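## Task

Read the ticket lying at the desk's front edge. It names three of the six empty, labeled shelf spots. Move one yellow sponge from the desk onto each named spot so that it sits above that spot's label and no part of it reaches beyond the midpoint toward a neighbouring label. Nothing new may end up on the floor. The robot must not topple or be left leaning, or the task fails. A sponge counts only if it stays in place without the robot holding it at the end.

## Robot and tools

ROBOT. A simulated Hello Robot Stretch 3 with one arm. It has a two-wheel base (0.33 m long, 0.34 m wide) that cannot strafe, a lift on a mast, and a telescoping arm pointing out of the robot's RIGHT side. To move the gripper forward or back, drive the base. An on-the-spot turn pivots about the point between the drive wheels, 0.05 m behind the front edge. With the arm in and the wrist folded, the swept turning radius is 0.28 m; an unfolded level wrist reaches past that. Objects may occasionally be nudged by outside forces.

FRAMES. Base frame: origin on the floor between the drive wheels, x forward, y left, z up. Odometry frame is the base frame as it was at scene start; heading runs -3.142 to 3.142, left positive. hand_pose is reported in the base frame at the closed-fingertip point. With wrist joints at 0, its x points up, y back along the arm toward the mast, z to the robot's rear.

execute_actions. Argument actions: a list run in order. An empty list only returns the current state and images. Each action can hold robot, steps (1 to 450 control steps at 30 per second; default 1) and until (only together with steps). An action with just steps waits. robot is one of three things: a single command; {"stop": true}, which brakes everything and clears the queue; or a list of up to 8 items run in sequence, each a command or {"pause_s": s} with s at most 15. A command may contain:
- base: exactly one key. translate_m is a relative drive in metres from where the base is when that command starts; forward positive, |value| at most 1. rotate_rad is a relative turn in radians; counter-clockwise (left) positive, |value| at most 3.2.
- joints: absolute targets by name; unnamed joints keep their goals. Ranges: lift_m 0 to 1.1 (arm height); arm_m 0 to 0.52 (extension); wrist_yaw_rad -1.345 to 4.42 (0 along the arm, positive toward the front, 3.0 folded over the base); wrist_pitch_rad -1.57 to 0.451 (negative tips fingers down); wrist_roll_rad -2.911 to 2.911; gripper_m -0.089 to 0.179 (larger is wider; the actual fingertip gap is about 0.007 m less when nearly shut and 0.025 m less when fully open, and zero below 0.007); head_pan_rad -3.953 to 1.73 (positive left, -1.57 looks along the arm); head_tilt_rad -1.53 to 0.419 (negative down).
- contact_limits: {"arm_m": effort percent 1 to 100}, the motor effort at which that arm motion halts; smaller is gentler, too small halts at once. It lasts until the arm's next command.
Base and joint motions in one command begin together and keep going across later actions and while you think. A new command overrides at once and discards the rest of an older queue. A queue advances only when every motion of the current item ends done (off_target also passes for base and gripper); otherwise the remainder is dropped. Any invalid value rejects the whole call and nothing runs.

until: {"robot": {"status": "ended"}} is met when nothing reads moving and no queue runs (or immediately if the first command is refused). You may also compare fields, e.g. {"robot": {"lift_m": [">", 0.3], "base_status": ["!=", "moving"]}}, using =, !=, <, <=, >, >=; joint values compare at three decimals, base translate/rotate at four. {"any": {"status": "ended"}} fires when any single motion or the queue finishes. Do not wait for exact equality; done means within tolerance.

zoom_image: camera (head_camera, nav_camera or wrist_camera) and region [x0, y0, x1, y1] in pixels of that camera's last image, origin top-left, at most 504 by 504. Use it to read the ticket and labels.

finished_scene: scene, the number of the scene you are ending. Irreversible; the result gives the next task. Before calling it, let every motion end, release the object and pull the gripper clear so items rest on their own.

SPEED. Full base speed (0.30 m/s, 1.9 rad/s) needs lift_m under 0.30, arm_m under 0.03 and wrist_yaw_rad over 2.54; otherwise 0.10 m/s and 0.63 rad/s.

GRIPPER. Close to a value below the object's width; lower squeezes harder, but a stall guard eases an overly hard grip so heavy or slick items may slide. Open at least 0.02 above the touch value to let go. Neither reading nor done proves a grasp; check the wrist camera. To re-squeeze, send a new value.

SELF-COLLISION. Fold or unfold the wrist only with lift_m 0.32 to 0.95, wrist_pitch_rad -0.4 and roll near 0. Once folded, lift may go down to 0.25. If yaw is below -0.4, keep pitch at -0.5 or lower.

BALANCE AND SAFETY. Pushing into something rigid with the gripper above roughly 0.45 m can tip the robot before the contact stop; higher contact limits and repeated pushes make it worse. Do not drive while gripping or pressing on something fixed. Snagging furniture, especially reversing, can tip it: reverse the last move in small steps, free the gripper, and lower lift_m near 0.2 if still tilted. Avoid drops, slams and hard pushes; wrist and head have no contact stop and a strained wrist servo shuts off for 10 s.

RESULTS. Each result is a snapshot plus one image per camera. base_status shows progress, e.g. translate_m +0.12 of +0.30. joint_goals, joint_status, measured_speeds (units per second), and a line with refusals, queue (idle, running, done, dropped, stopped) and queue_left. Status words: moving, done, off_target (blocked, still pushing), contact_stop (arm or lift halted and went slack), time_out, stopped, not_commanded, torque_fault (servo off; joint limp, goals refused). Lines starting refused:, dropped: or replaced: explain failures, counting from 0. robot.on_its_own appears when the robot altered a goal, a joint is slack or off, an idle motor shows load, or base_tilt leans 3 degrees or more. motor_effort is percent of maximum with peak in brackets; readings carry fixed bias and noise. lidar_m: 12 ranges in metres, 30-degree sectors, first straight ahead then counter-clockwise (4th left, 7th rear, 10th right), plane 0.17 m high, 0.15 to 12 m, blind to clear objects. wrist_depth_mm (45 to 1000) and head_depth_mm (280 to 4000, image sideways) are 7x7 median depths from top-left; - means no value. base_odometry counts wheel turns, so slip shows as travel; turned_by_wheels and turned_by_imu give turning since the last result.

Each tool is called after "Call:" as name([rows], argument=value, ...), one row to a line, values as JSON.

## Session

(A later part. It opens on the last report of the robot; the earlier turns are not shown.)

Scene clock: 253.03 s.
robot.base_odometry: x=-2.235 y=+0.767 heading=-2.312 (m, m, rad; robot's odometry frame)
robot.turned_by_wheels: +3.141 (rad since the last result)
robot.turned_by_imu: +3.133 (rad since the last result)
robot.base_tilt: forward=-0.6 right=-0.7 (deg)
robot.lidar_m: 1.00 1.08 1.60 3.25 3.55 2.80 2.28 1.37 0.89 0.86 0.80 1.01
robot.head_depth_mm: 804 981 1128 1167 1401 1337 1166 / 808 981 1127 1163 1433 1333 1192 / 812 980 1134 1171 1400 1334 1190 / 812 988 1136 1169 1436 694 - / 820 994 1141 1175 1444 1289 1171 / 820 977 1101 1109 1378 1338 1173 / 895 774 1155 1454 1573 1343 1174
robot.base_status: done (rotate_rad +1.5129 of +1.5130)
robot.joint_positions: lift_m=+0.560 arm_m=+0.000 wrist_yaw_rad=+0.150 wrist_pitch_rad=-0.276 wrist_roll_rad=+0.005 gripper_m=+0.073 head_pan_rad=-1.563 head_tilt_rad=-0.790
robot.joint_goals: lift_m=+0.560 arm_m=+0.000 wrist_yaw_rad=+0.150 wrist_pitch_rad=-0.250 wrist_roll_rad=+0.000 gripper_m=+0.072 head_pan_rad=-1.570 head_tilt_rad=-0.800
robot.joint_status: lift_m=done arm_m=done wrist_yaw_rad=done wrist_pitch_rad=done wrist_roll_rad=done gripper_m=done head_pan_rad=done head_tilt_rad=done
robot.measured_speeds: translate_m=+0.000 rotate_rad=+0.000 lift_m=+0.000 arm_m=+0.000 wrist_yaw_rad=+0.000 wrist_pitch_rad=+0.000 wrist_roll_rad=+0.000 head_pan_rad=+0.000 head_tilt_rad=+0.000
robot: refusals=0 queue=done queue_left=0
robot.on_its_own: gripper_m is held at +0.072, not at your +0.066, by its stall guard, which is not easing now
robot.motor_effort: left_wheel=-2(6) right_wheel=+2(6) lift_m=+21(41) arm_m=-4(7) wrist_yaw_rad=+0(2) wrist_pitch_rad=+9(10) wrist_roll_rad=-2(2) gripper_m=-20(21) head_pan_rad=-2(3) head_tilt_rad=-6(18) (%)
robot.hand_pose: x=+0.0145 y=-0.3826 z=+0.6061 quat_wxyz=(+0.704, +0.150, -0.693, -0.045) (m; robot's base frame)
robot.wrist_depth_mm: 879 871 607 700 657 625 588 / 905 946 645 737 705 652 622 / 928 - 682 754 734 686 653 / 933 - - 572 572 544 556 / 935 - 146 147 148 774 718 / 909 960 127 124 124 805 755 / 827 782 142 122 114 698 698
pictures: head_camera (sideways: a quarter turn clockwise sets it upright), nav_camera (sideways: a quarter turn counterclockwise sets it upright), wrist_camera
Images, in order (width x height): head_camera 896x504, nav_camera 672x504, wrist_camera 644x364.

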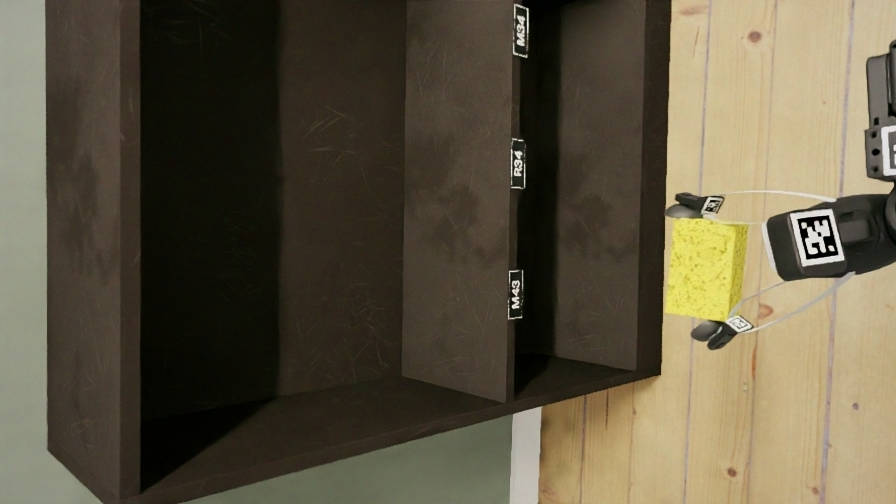

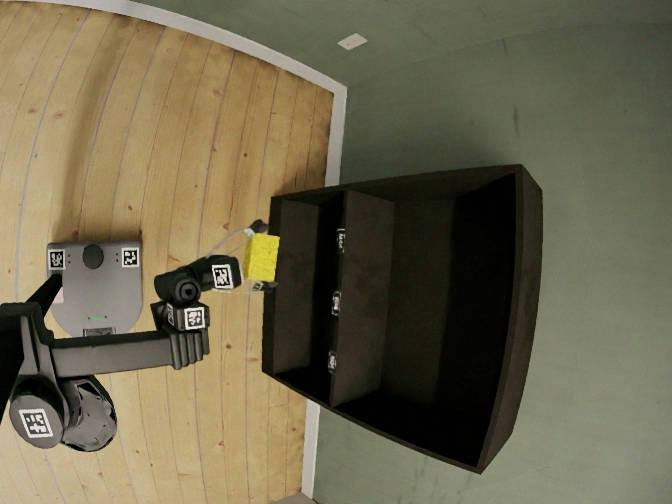

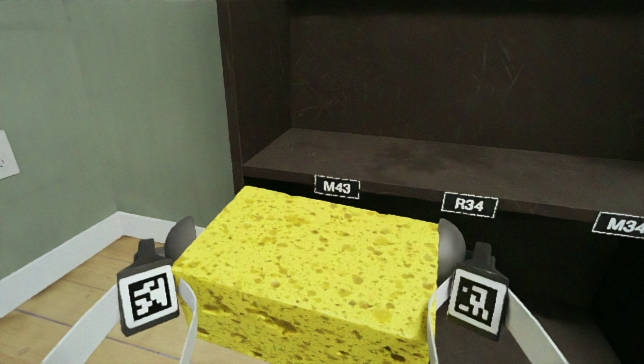

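Call:
execute_actions([
  {"robot":{"base":{"translate_m":-0.15},"joints":{"lift_m":0.58}},"steps":450,"until":{"robot":{"status":"ended"}}},
])

Scene clock: 269.13 s.
robot.base_odometry: x=-2.134 y=+0.878 heading=-2.312 (m, m, rad; robot's odometry frame)
robot.turned_by_wheels: +0.000 (rad since the last result)
robot.turned_by_imu: +0.000 (rad since the last result)
robot.base_tilt: forward=-0.6 right=-0.7 (deg)
robot.lidar_m: 1.15 1.23 1.83 3.24 3.33 2.65 2.13 1.35 0.81 1.00 0.85 1.17
robot.head_depth_mm: 801 966 1086 1099 1250 1331 1173 / 807 970 1115 1161 1401 1313 1186 / 812 973 1116 1163 1408 1312 1189 / 816 977 1124 1171 1403 688 - / 817 978 1127 1169 1408 1285 1169 / 822 985 1137 1168 1401 1345 1171 / 824 988 1112 1131 1302 1351 1173
robot.base_status: done (translate_m -0.1500 of -0.1500)
robot.joint_positions: lift_m=+0.580 arm_m=+0.000 wrist_yaw_rad=+0.150 wrist_pitch_rad=-0.275 wrist_roll_rad=+0.005 gripper_m=+0.073 head_pan_rad=-1.563 head_tilt_rad=-0.790
robot.joint_goals: lift_m=+0.580 arm_m=+0.000 wrist_yaw_rad=+0.150 wrist_pitch_rad=-0.250 wrist_roll_rad=+0.000 gripper_m=+0.072 head_pan_rad=-1.570 head_tilt_rad=-0.800
robot.joint_status: lift_m=done arm_m=done wrist_yaw_rad=done wrist_pitch_rad=done wrist_roll_rad=done gripper_m=done head_pan_rad=done head_tilt_rad=done
robot.measured_speeds: translate_m=+0.000 rotate_rad=+0.000 lift_m=+0.000 arm_m=+0.000 wrist_yaw_rad=+0.000 wrist_pitch_rad=+0.000 wrist_roll_rad=+0.000 head_pan_rad=+0.000 head_tilt_rad=+0.000
robot: refusals=0 queue=done queue_left=0
robot.on_its_own: gripper_m is held at +0.072, not at your +0.066, by its stall guard, which is not easing now
robot.motor_effort: left_wheel=-2(6) right_wheel=+1(3) lift_m=+41(43) arm_m=-4(4) wrist_yaw_rad=-1(1) wrist_pitch_rad=+9(9) wrist_roll_rad=-2(2) gripper_m=-20(21) head_pan_rad=-3(2) head_tilt_rad=-5(5) (%)
robot.hand_pose: x=+0.0145 y=-0.3827 z=+0.6255 quat_wxyz=(+0.704, +0.149, -0.693, -0.045) (m; robot's base frame)
robot.wrist_depth_mm: 920 593 719 690 651 610 579 / - 897 757 742 694 654 594 / - - 772 761 732 687 600 / - - 608 570 588 589 540 / - - 146 147 148 623 497 / - - 127 123 124 795 545 / 872 798 142 122 113 715 624
pictures: head_camera (sideways: a quarter turn clockwise sets it upright), nav_camera (sideways: a quarter turn counterclockwise sets it upright), wrist_camera
Images, in order (width x height): head_camera 896x504, nav_camera 672x504, wrist_camera 644x364.

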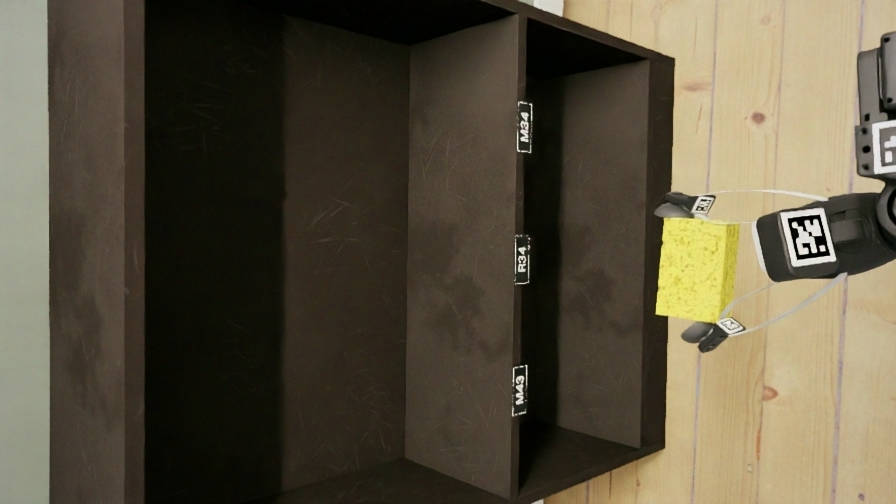

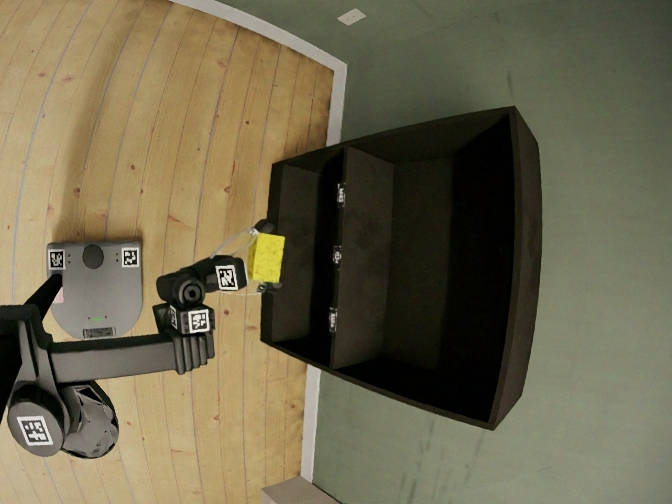

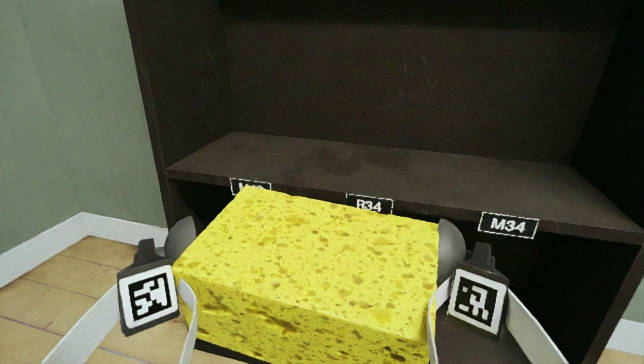

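Call:
execute_actions([
  {"robot":{"joints":{"arm_m":0.36},"contact_limits":{"arm_m":15}},"steps":450,"until":{"robot":{"status":"ended"}}},
])

Scene clock: 275.27 s.
robot.base_odometry: x=-2.134 y=+0.878 heading=-2.312 (m, m, rad; robot's odometry frame)
robot.turned_by_wheels: +0.000 (rad since the last result)
robot.turned_by_imu: +0.001 (rad since the last result)
robot.base_tilt: forward=-0.6 right=-0.6 (deg)
robot.lidar_m: 1.15 1.23 1.83 3.26 3.35 2.65 2.13 1.36 0.81 1.00 0.86 1.16
robot.head_depth_mm: 799 965 1086 1099 1249 1328 1166 / 804 966 1115 1155 1397 - - / 809 973 1122 1208 1379 1327 1169 / 812 980 1125 1230 1384 1337 1173 / 812 982 1120 1169 1437 1336 1172 / 824 990 1131 1174 1409 1346 1181 / 823 990 1114 1138 1304 1342 1176
robot.base_status: done (translate_m -0.1500 of -0.1500)
robot.joint_positions: lift_m=+0.580 arm_m=+0.360 wrist_yaw_rad=+0.150 wrist_pitch_rad=-0.275 wrist_roll_rad=+0.005 gripper_m=+0.073 head_pan_rad=-1.563 head_tilt_rad=-0.790
robot.joint_goals: lift_m=+0.580 arm_m=+0.360 wrist_yaw_rad=+0.150 wrist_pitch_rad=-0.250 wrist_roll_rad=+0.000 gripper_m=+0.072 head_pan_rad=-1.570 head_tilt_rad=-0.800
robot.joint_status: lift_m=done arm_m=done wrist_yaw_rad=done wrist_pitch_rad=done wrist_roll_rad=done gripper_m=done head_pan_rad=done head_tilt_rad=done
robot.measured_speeds: translate_m=+0.000 rotate_rad=+0.000 lift_m=+0.000 arm_m=+0.000 wrist_yaw_rad=+0.000 wrist_pitch_rad=+0.000 wrist_roll_rad=+0.000 head_pan_rad=+0.000 head_tilt_rad=+0.000
robot: refusals=0 queue=done queue_left=0
robot.on_its_own: gripper_m is held at +0.072, not at your +0.066, by its stall guard, which is not easing now
robot.motor_effort: left_wheel=-3(2) right_wheel=+1(1) lift_m=+41(41) arm_m=+4(3) wrist_yaw_rad=+0(0) wrist_pitch_rad=+9(9) wrist_roll_rad=-2(2) gripper_m=-21(20) head_pan_rad=-3(3) head_tilt_rad=-5(5) (%)
robot.contact_limits: arm_m 15 (drawing in: default 22, maximum 36; extending or still: default 29, maximum 48)
robot.hand_pose: x=+0.0145 y=-0.7420 z=+0.6255 quat_wxyz=(+0.704, +0.149, -0.693, -0.045) (m; robot's base frame)
robot.wrist_depth_mm: 369 415 390 367 341 322 306 / 375 443 413 388 363 341 322 / 380 467 444 412 381 360 340 / 393 495 468 438 407 379 357 / 389 431 146 148 148 403 379 / 334 339 127 123 124 360 355 / 290 275 142 122 114 282 294
pictures: head_camera (sideways: a quarter turn clockwise sets it upright), nav_camera (sideways: a quarter turn counterclockwise sets it upright), wrist_camera
Images, in order (width x height): head_camera 896x504, nav_camera 672x504, wrist_camera 644x364.

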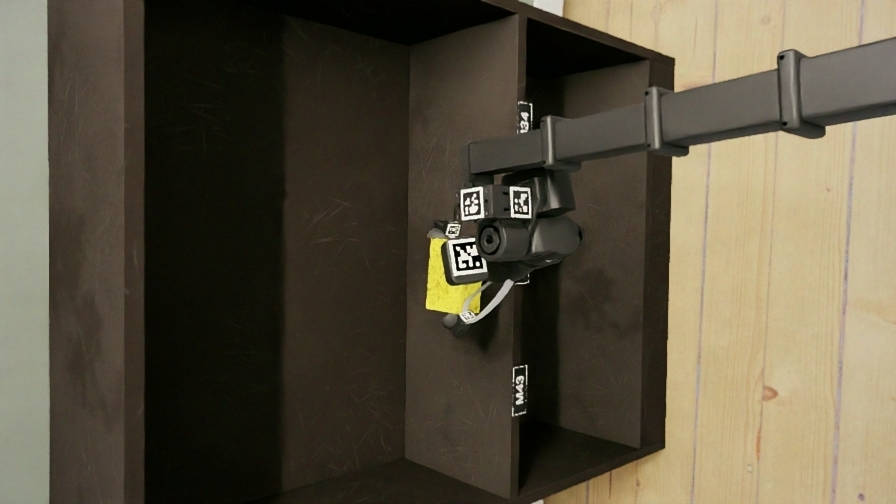

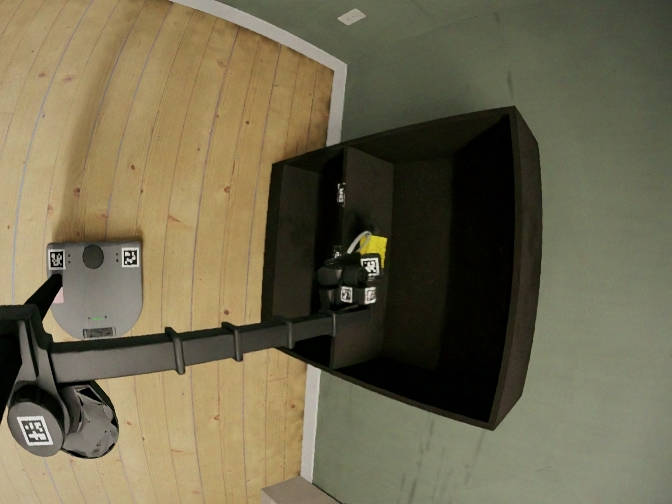

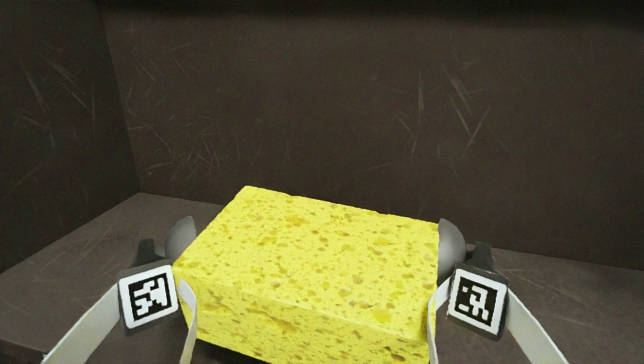

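Call:
execute_actions([
  {"robot":{"base":{"translate_m":-0.015},"joints":{"lift_m":0.52,"arm_m":0.34}},"steps":450,"until":{"robot":{"status":"ended"}}},
])

Scene clock: 278.27 s.
robot.base_odometry: x=-2.124 y=+0.889 heading=-2.312 (m, m, rad; robot's odometry frame)
robot.turned_by_wheels: +0.000 (rad since the last result)
robot.turned_by_imu: +0.001 (rad since the last result)
robot.base_tilt: forward=-0.4 right=-1.0 (deg)
robot.lidar_m: 1.16 1.25 1.85 3.25 3.33 2.63 2.12 1.35 0.80 1.00 0.86 1.18
robot.head_depth_mm: 800 958 1060 1096 1299 1327 1172 / 804 970 1114 1164 1402 1339 - / 810 968 1114 1160 - 1327 1176 / 814 976 1119 1204 1367 1326 1170 / 820 977 1126 1174 1405 1334 1173 / 823 977 1129 1170 1408 1342 1171 / 824 986 1109 1142 1350 1341 1180
robot.base_status: done (translate_m -0.0150 of -0.0150)
robot.joint_positions: lift_m=+0.520 arm_m=+0.340 wrist_yaw_rad=+0.150 wrist_pitch_rad=-0.275 wrist_roll_rad=+0.005 gripper_m=+0.073 head_pan_rad=-1.563 head_tilt_rad=-0.790
robot.joint_goals: lift_m=+0.520 arm_m=+0.340 wrist_yaw_rad=+0.150 wrist_pitch_rad=-0.250 wrist_roll_rad=+0.000 gripper_m=+0.072 head_pan_rad=-1.570 head_tilt_rad=-0.800
robot.joint_status: lift_m=done arm_m=done wrist_yaw_rad=done wrist_pitch_rad=done wrist_roll_rad=done gripper_m=done head_pan_rad=done head_tilt_rad=done
robot.measured_speeds: translate_m=+0.000 rotate_rad=+0.000 lift_m=+0.000 arm_m=+0.000 wrist_yaw_rad=+0.000 wrist_pitch_rad=+0.000 wrist_roll_rad=+0.000 head_pan_rad=+0.000 head_tilt_rad=+0.000
robot: refusals=0 queue=done queue_left=0
robot.on_its_own: gripper_m is held at +0.072, not at your +0.066, by its stall guard, which is not easing now
robot.motor_effort: left_wheel=-2(7) right_wheel=+1(3) lift_m=+21(42) arm_m=-4(0) wrist_yaw_rad=-1(1) wrist_pitch_rad=+9(9) wrist_roll_rad=-3(2) gripper_m=-20(21) head_pan_rad=-3(2) head_tilt_rad=-5(5) (%)
robot.hand_pose: x=+0.0145 y=-0.7227 z=+0.5663 quat_wxyz=(+0.704, +0.149, -0.693, -0.045) (m; robot's base frame)
robot.wrist_depth_mm: 384 437 405 379 359 340 322 / 394 462 436 403 379 356 338 / 399 488 463 428 399 377 356 / 389 426 426 436 414 394 375 / 315 328 146 147 148 333 338 / 264 255 127 124 124 272 271 / 409 584 142 122 113 214 224
pictures: head_camera (sideways: a quarter turn clockwise sets it upright), nav_camera (sideways: a quarter turn counterclockwise sets it upright), wrist_camera
Images, in order (width x height): head_camera 896x504, nav_camera 672x504, wrist_camera 644x364.

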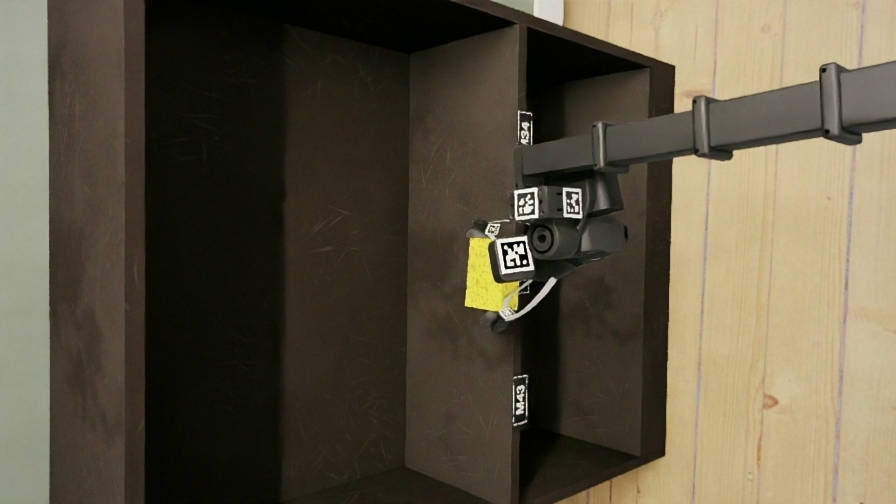

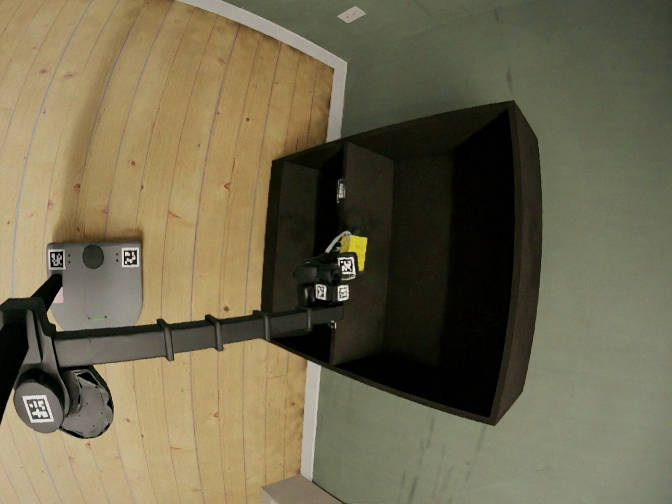

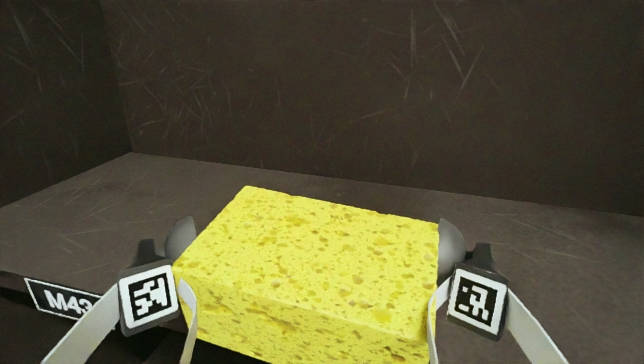

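Call:
execute_actions([
  {"robot":[{"joints":{"arm_m":0.40,"lift_m":0.53},"contact_limits":{"arm_m":15}},{"joints":{"lift_m":0.50}}],"steps":450,"until":{"robot":{"status":"ended"}}},
])

Scene clock: 282.70 s.
robot.base_odometry: x=-2.124 y=+0.889 heading=-2.312 (m, m, rad; robot's odometry frame)
robot.turned_by_wheels: +0.000 (rad since the last result)
robot.turned_by_imu: +0.001 (rad since the last result)
robot.base_tilt: forward=-0.4 right=-0.9 (deg)
robot.lidar_m: 1.16 1.25 1.86 3.26 3.32 2.64 2.13 1.35 0.80 1.00 0.86 1.18
robot.head_depth_mm: 798 964 1065 1096 1304 1335 1165 / 807 966 1114 1162 1400 1311 - / 809 972 1111 1183 1365 1323 1167 / 813 976 1122 1202 1388 1331 1174 / 818 979 1128 1163 1398 1339 1174 / 820 983 1127 1174 1408 1345 1172 / 823 987 1115 1140 1353 1348 1178
robot.base_status: done (translate_m -0.0150 of -0.0150)
robot.joint_positions: lift_m=+0.500 arm_m=+0.400 wrist_yaw_rad=+0.150 wrist_pitch_rad=-0.275 wrist_roll_rad=+0.005 gripper_m=+0.073 head_pan_rad=-1.563 head_tilt_rad=-0.790
robot.joint_goals: lift_m=+0.500 arm_m=+0.400 wrist_yaw_rad=+0.150 wrist_pitch_rad=-0.250 wrist_roll_rad=+0.000 gripper_m=+0.072 head_pan_rad=-1.570 head_tilt_rad=-0.800
robot.joint_status: lift_m=done arm_m=done wrist_yaw_rad=done wrist_pitch_rad=done wrist_roll_rad=done gripper_m=done head_pan_rad=done head_tilt_rad=done
robot.measured_speeds: translate_m=+0.000 rotate_rad=+0.000 lift_m=+0.000 arm_m=+0.000 wrist_yaw_rad=+0.000 wrist_pitch_rad=+0.000 wrist_roll_rad=+0.000 head_pan_rad=+0.000 head_tilt_rad=+0.000
robot: refusals=0 queue=done queue_left=0
robot.on_its_own: gripper_m is held at +0.072, not at your +0.066, by its stall guard, which is not easing now
robot.motor_effort: left_wheel=-3(3) right_wheel=+1(1) lift_m=+21(44) arm_m=+3(7) wrist_yaw_rad=-1(1) wrist_pitch_rad=+8(9) wrist_roll_rad=-2(3) gripper_m=-20(20) head_pan_rad=-2(2) head_tilt_rad=-5(5) (%)
robot.contact_limits: arm_m 15 (drawing in: default 22, maximum 36; extending or still: default 29, maximum 48)
robot.hand_pose: x=+0.0145 y=-0.7820 z=+0.5464 quat_wxyz=(+0.704, +0.149, -0.693, -0.045) (m; robot's base frame)
robot.wrist_depth_mm: 380 374 350 326 308 290 274 / 388 399 371 345 324 307 291 / 398 435 396 367 344 323 304 / 369 375 382 380 360 341 321 / 281 292 146 147 148 297 303 / 227 229 128 124 124 243 240 / 197 186 142 122 113 191 200
pictures: head_camera (sideways: a quarter turn clockwise sets it upright), nav_camera (sideways: a quarter turn counterclockwise sets it upright), wrist_camera
Images, in order (width x height): head_camera 896x504, nav_camera 672x504, wrist_camera 644x364.

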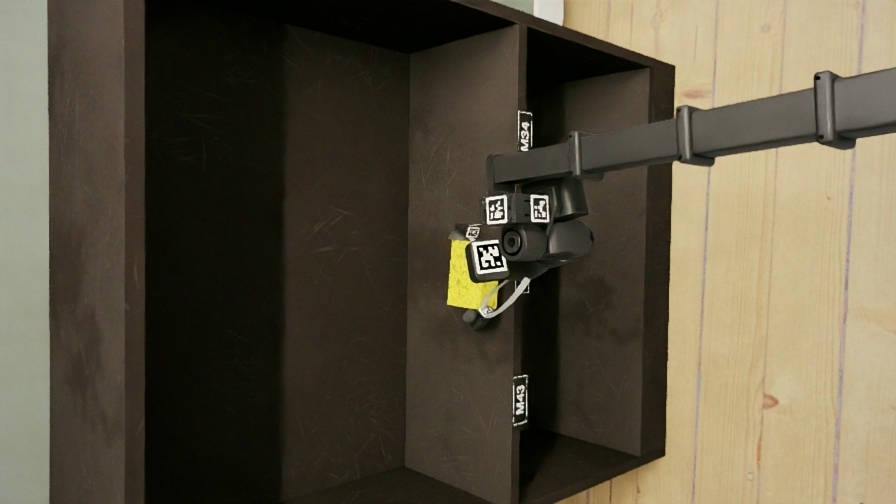

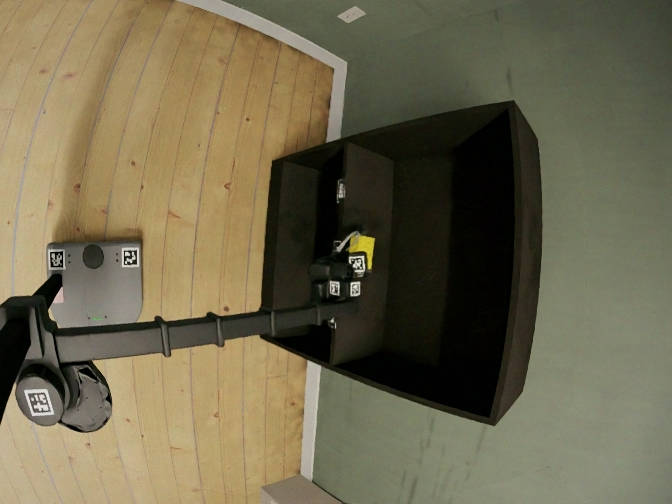

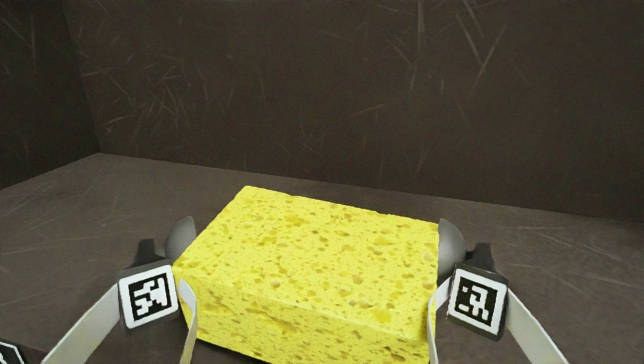

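Call:
execute_actions([
  {"robot":{"joints":{"lift_m":0.475}},"steps":450,"until":{"robot":{"status":"ended"}}},
])

Scene clock: 285.10 s.
robot.base_odometry: x=-2.124 y=+0.889 heading=-2.312 (m, m, rad; robot's odometry frame)
robot.turned_by_wheels: +0.000 (rad since the last result)
robot.turned_by_imu: +0.001 (rad since the last result)
robot.base_tilt: forward=-0.5 right=-0.9 (deg)
robot.lidar_m: 1.16 1.25 1.85 3.25 3.33 2.64 2.11 1.35 0.80 1.00 0.86 1.18
robot.head_depth_mm: 803 960 1063 1098 1303 1333 1173 / 805 970 1110 1165 1410 1321 - / 809 973 1117 1164 - 1326 1168 / 811 973 1122 1206 1382 1328 1170 / 816 977 1124 1171 1416 1339 1170 / 819 984 1133 1171 1414 1344 1174 / 823 989 1118 1141 1351 1348 1174
robot.base_status: done (translate_m -0.0150 of -0.0150)
robot.joint_positions: lift_m=+0.475 arm_m=+0.400 wrist_yaw_rad=+0.150 wrist_pitch_rad=-0.275 wrist_roll_rad=+0.005 gripper_m=+0.073 head_pan_rad=-1.563 head_tilt_rad=-0.790
robot.joint_goals: lift_m=+0.475 arm_m=+0.400 wrist_yaw_rad=+0.150 wrist_pitch_rad=-0.250 wrist_roll_rad=+0.000 gripper_m=+0.072 head_pan_rad=-1.570 head_tilt_rad=-0.800
robot.joint_status: lift_m=done arm_m=done wrist_yaw_rad=done wrist_pitch_rad=done wrist_roll_rad=done gripper_m=done head_pan_rad=done head_tilt_rad=done
robot.measured_speeds: translate_m=+0.000 rotate_rad=+0.000 lift_m=+0.000 arm_m=+0.000 wrist_yaw_rad=+0.000 wrist_pitch_rad=+0.000 wrist_roll_rad=+0.000 head_pan_rad=+0.000 head_tilt_rad=+0.000
robot: refusals=0 queue=done queue_left=0
robot.on_its_own: gripper_m is held at +0.072, not at your +0.066, by its stall guard, which is not easing now
robot.motor_effort: left_wheel=-3(2) right_wheel=+1(1) lift_m=+21(22) arm_m=+4(3) wrist_yaw_rad=-1(0) wrist_pitch_rad=+8(8) wrist_roll_rad=-2(2) gripper_m=-20(20) head_pan_rad=-2(2) head_tilt_rad=-5(5) (%)
robot.contact_limits: arm_m 15 (drawing in: default 22, maximum 36; extending or still: default 29, maximum 48)
robot.hand_pose: x=+0.0145 y=-0.7820 z=+0.5214 quat_wxyz=(+0.704, +0.149, -0.693, -0.045) (m; robot's base frame)
robot.wrist_depth_mm: 377 372 349 326 306 289 274 / 387 401 370 347 327 306 290 / 387 420 394 369 346 324 305 / 315 320 324 329 333 330 316 / 239 248 147 147 148 255 256 / 192 194 127 124 124 206 204 / 175 163 142 122 114 162 169
pictures: head_camera (sideways: a quarter turn clockwise sets it upright), nav_camera (sideways: a quarter turn counterclockwise sets it upright), wrist_camera
Images, in order (width x height): head_camera 896x504, nav_camera 672x504, wrist_camera 644x364.

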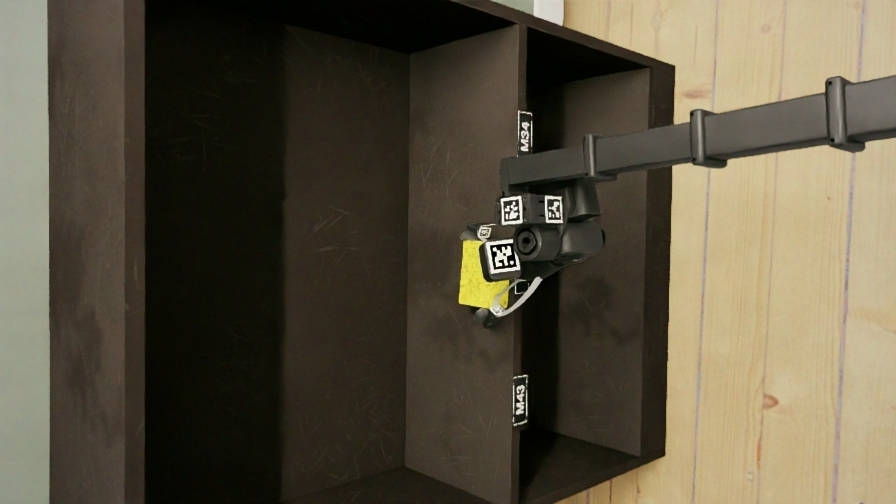

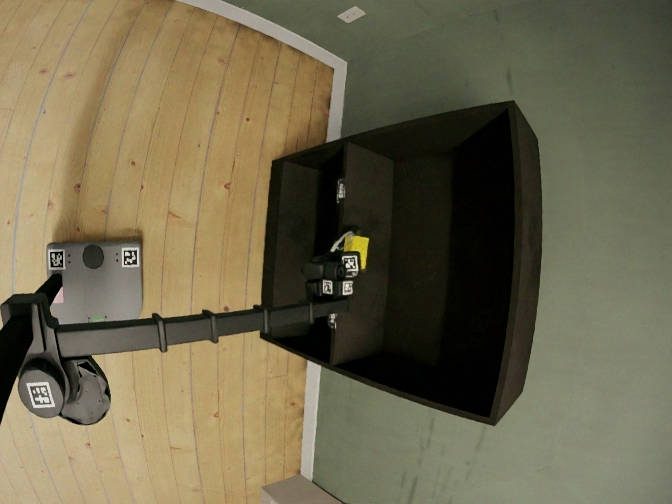

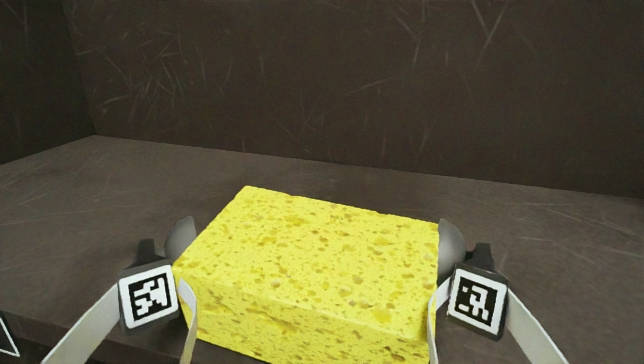

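Call:
execute_actions([
  {"robot":[{"joints":{"arm_m":0.43},"contact_limits":{"arm_m":15}},{"joints":{"lift_m":0.45}}],"steps":450,"until":{"robot":{"status":"ended"}}},
])

Scene clock: 288.97 s.
robot.base_odometry: x=-2.124 y=+0.889 heading=-2.312 (m, m, rad; robot's odometry frame)
robot.turned_by_wheels: +0.000 (rad since the last result)
robot.turned_by_imu: +0.001 (rad since the last result)
robot.base_tilt: forward=-0.4 right=-0.9 (deg)
robot.lidar_m: 1.16 1.25 1.85 3.26 3.34 2.64 2.12 1.35 0.80 1.00 0.86 1.18
robot.head_depth_mm: 801 965 1068 1103 1299 1327 1164 / 803 969 1111 1168 1396 1315 1190 / 810 970 1114 1166 1371 1319 1172 / 816 974 1120 1203 1379 1329 1165 / 819 978 1126 1171 1414 1340 1174 / 825 982 1134 1169 1417 1347 1174 / 825 991 1113 1148 1336 1350 1175
robot.base_status: done (translate_m -0.0150 of -0.0150)
robot.joint_positions: lift_m=+0.451 arm_m=+0.430 wrist_yaw_rad=+0.149 wrist_pitch_rad=-0.212 wrist_roll_rad=-0.002 gripper_m=+0.073 head_pan_rad=-1.563 head_tilt_rad=-0.790
robot.joint_goals: lift_m=+0.450 arm_m=+0.430 wrist_yaw_rad=+0.150 wrist_pitch_rad=-0.250 wrist_roll_rad=+0.000 gripper_m=+0.072 head_pan_rad=-1.570 head_tilt_rad=-0.800
robot.joint_status: lift_m=done arm_m=done wrist_yaw_rad=done wrist_pitch_rad=done wrist_roll_rad=done gripper_m=done head_pan_rad=done head_tilt_rad=done
robot.measured_speeds: translate_m=+0.000 rotate_rad=+0.000 lift_m=+0.000 arm_m=+0.000 wrist_yaw_rad=+0.000 wrist_pitch_rad=+0.000 wrist_roll_rad=+0.000 head_pan_rad=+0.000 head_tilt_rad=+0.000
robot: refusals=0 queue=done queue_left=0
robot.on_its_own: gripper_m is held at +0.072, not at your +0.066, by its stall guard, which is not easing now
robot.motor_effort: left_wheel=-4(4) right_wheel=+3(3) lift_m=+14(21) arm_m=+4(4) wrist_yaw_rad=+0(1) wrist_pitch_rad=-14(15) wrist_roll_rad=+1(2) gripper_m=-20(20) head_pan_rad=-2(2) head_tilt_rad=-5(5) (%)
robot.contact_limits: arm_m 15 (drawing in: default 22, maximum 36; extending or still: default 29, maximum 48)
robot.hand_pose: x=+0.0149 y=-0.8173 z=+0.5119 quat_wxyz=(+0.708, +0.127, -0.695, -0.023) (m; robot's base frame)
robot.wrist_depth_mm: 362 343 321 301 282 268 252 / 379 364 338 316 297 279 264 / 392 385 357 335 310 293 275 / 317 327 333 340 321 305 289 / 232 236 152 153 155 253 257 / 183 183 127 121 122 200 197 / 156 147 135 120 111 153 161
pictures: head_camera (sideways: a quarter turn clockwise sets it upright), nav_camera (sideways: a quarter turn counterclockwise sets it upright), wrist_camera
Images, in order (width x height): head_camera 896x504, nav_camera 672x504, wrist_camera 644x364.

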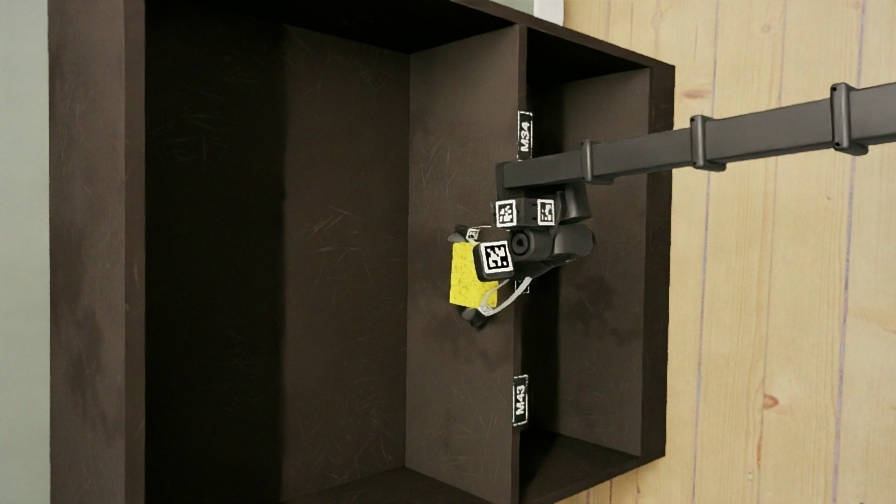

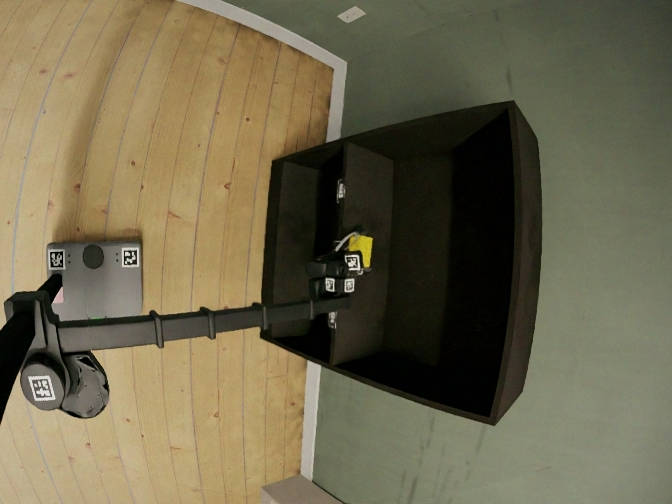

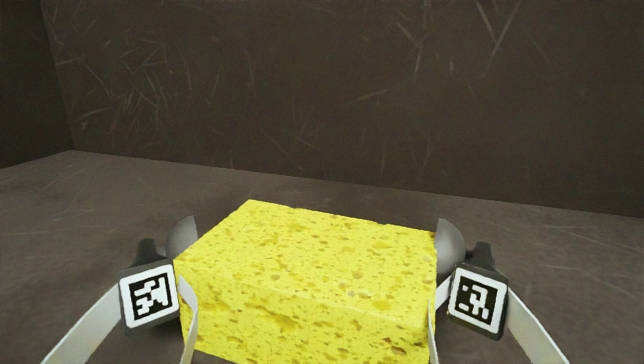

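Contact. Release.

Call:
execute_actions([
  {"robot":[{"joints":{"lift_m":0.465}},{"joints":{"gripper_m":0.13}},{"joints":{"lift_m":0.48}},{"joints":{"arm_m":0.0}}],"steps":450,"until":{"robot":{"status":"ended"}}},
])

Scene clock: 297.17 s.
robot.base_odometry: x=-2.124 y=+0.889 heading=-2.312 (m, m, rad; robot's odometry frame)
robot.turned_by_wheels: +0.000 (rad since the last result)
robot.turned_by_imu: +0.002 (rad since the last result)
robot.base_tilt: forward=-0.4 right=-0.8 (deg)
robot.lidar_m: 1.16 1.25 1.85 3.25 3.34 2.64 2.12 1.35 0.80 1.00 0.86 1.18
robot.head_depth_mm: 803 961 1066 1099 1297 1333 1168 / 808 969 1109 1168 1402 1322 1168 / 809 973 1121 1157 1399 1324 1168 / 817 975 1117 1168 1404 1334 1212 / 817 984 1128 1172 1405 1346 1177 / 821 983 1134 1167 1410 1339 1177 / 823 989 1116 1144 1342 1341 1181
robot.base_status: done (translate_m -0.0150 of -0.0150)
robot.joint_positions: lift_m=+0.480 arm_m=+0.000 wrist_yaw_rad=+0.149 wrist_pitch_rad=-0.265 wrist_roll_rad=-0.002 gripper_m=+0.130 head_pan_rad=-1.563 head_tilt_rad=-0.790
robot.joint_goals: lift_m=+0.480 arm_m=+0.000 wrist_yaw_rad=+0.150 wrist_pitch_rad=-0.250 wrist_roll_rad=+0.000 gripper_m=+0.130 head_pan_rad=-1.570 head_tilt_rad=-0.800
robot.joint_status: lift_m=done arm_m=done wrist_yaw_rad=done wrist_pitch_rad=done wrist_roll_rad=done gripper_m=done head_pan_rad=done head_tilt_rad=done
robot.measured_speeds: translate_m=+0.000 rotate_rad=+0.000 lift_m=+0.000 arm_m=+0.000 wrist_yaw_rad=+0.000 wrist_pitch_rad=+0.000 wrist_roll_rad=+0.000 head_pan_rad=+0.000 head_tilt_rad=+0.000
robot: refusals=0 queue=done queue_left=0
robot.motor_effort: left_wheel=-3(4) right_wheel=+2(4) lift_m=+41(43) arm_m=-4(5) wrist_yaw_rad=+0(1) wrist_pitch_rad=+5(14) wrist_roll_rad=+0(1) gripper_m=+0(77) head_pan_rad=-2(3) head_tilt_rad=-6(6) (%)
robot.hand_pose: x=+0.0144 y=-0.3836 z=+0.5279 quat_wxyz=(+0.707, +0.146, -0.691, -0.041) (m; robot's base frame)
robot.wrist_depth_mm: 911 575 719 692 633 610 575 / - 642 750 732 685 644 597 / - 966 585 523 506 572 530 / - - 861 813 768 711 487 / - - 849 879 823 751 532 / 849 - 737 749 747 735 557 / 718 707 706 670 644 624 715
pictures: head_camera (sideways: a quarter turn clockwise sets it upright), nav_camera (sideways: a quarter turn counterclockwise sets it upright), wrist_camera
Images, in order (width x height): head_camera 896x504, nav_camera 672x504, wrist_camera 644x364.

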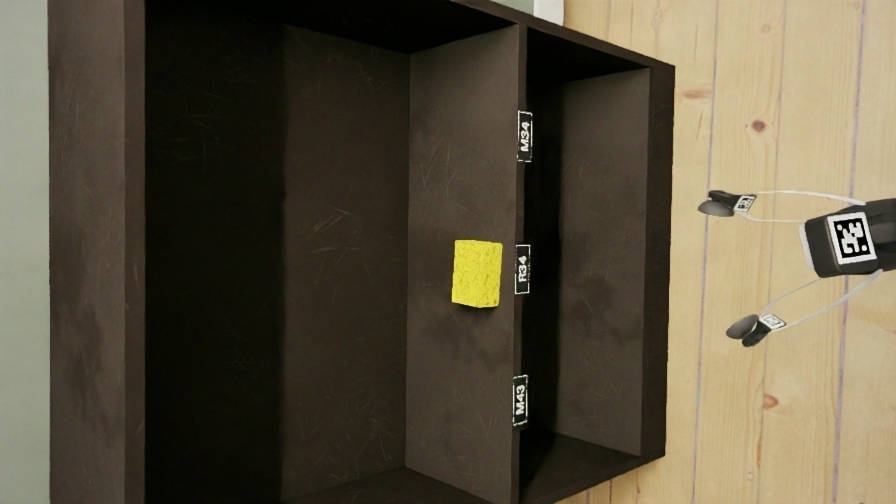

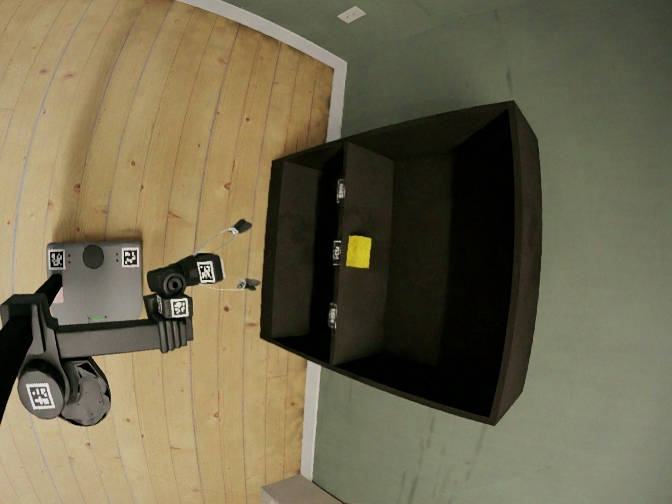

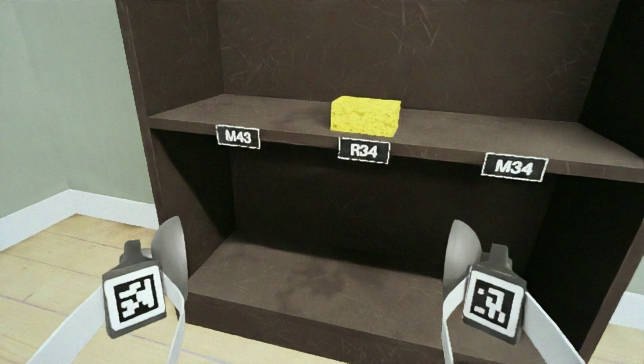

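Call:
execute_actions([
  {"robot":[{"joints":{"wrist_pitch_rad":-0.4,"gripper_m":0.04,"wrist_yaw_rad":3.0,"head_pan_rad":0,"head_tilt_rad":-0.7}},{"joints":{"lift_m":0.25}},{"base":{"rotate_rad":1.781}},{"base":{"translate_m":1.0}},{"base":{"translate_m":0.9}}],"steps":450,"until":{"robot":{"status":"ended"}}},
  {"steps":300,"until":{"robot":{"status":"ended"}}},
])

Scene clock: 320.93 s.
robot.base_odometry: x=-0.486 y=-0.074 heading=-0.531 (m, m, rad; robot's odometry frame)
robot.turned_by_wheels: +1.781 (rad since the last result)
robot.turned_by_imu: +1.777 (rad since the last result)
robot.base_tilt: forward=-0.5 right=-0.8 (deg)
robot.lidar_m: 1.26 2.24 1.98 2.01 2.41 2.64 2.57 1.96 1.76 1.76 2.12 1.26
robot.head_depth_mm: 1584 1679 1309 2079 1667 1404 1206 / 1621 1717 1309 1939 1675 1400 1211 / 1668 1753 1314 2003 1676 1409 1212 / 1712 1760 1394 2029 1674 1406 1215 / 1759 1765 2248 2084 1670 1417 1212 / 1803 1773 1401 1970 1691 1414 1213 / 1852 1992 2376 2102 1695 1413 1216
robot.base_status: done (translate_m +0.9000 of +0.9000)
robot.joint_positions: lift_m=+0.250 arm_m=+0.000 wrist_yaw_rad=+2.999 wrist_pitch_rad=-0.414 wrist_roll_rad=-0.002 gripper_m=+0.040 head_pan_rad=-0.007 head_tilt_rad=-0.704
robot.joint_goals: lift_m=+0.250 arm_m=+0.000 wrist_yaw_rad=+3.000 wrist_pitch_rad=-0.400 wrist_roll_rad=+0.000 gripper_m=+0.040 head_pan_rad=+0.000 head_tilt_rad=-0.700
robot.joint_status: lift_m=done arm_m=done wrist_yaw_rad=done wrist_pitch_rad=done wrist_roll_rad=done gripper_m=done head_pan_rad=done head_tilt_rad=done
robot.measured_speeds: translate_m=+0.000 rotate_rad=+0.000 lift_m=+0.000 arm_m=+0.000 wrist_yaw_rad=+0.000 wrist_pitch_rad=+0.000 wrist_roll_rad=+0.000 head_pan_rad=+0.000 head_tilt_rad=+0.000
robot: refusals=0 queue=done queue_left=0
robot.motor_effort: left_wheel=-3(10) right_wheel=+1(7) lift_m=+21(41) arm_m=-4(4) wrist_yaw_rad=+1(2) wrist_pitch_rad=+5(5) wrist_roll_rad=+0(0) gripper_m=-1(81) head_pan_rad=+3(32) head_tilt_rad=+2(14) (%)
robot.hand_pose: x=+0.0107 y=+0.0773 z=+0.2639 quat_wxyz=(+0.195, +0.700, +0.096, +0.681) (m; robot's base frame)
robot.wrist_depth_mm: - - - - - - - / - - - - - - - / 859 877 882 893 925 972 960 / 665 666 692 692 713 722 730 / 542 548 582 565 578 575 585 / 468 481 - - 494 479 489 / - - - - 404 415 416
pictures: head_camera (sideways: a quarter turn clockwise sets it upright), nav_camera (sideways: a quarter turn counterclockwise sets it upright), wrist_camera
Images, in order (width x height): head_camera 896x504, nav_camera 672x504, wrist_camera 644x364.

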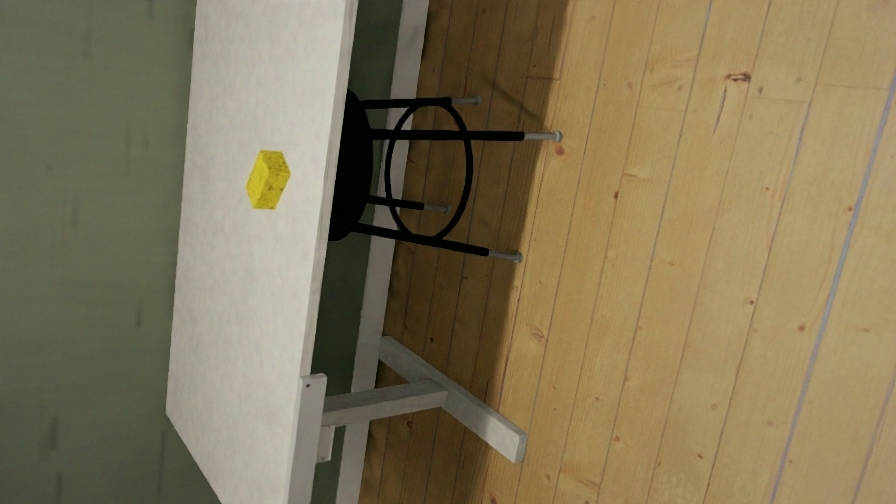

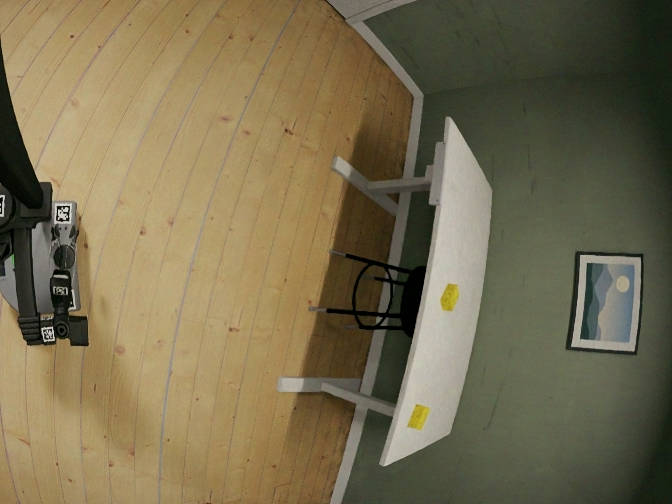

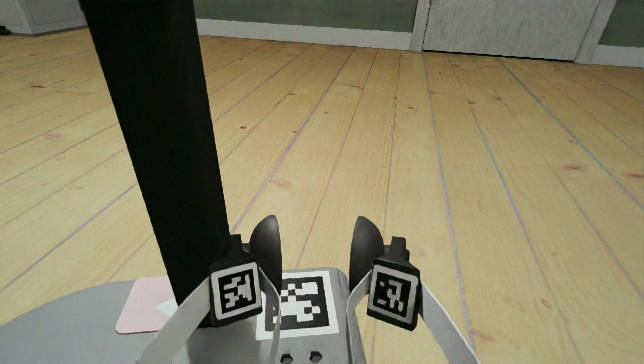

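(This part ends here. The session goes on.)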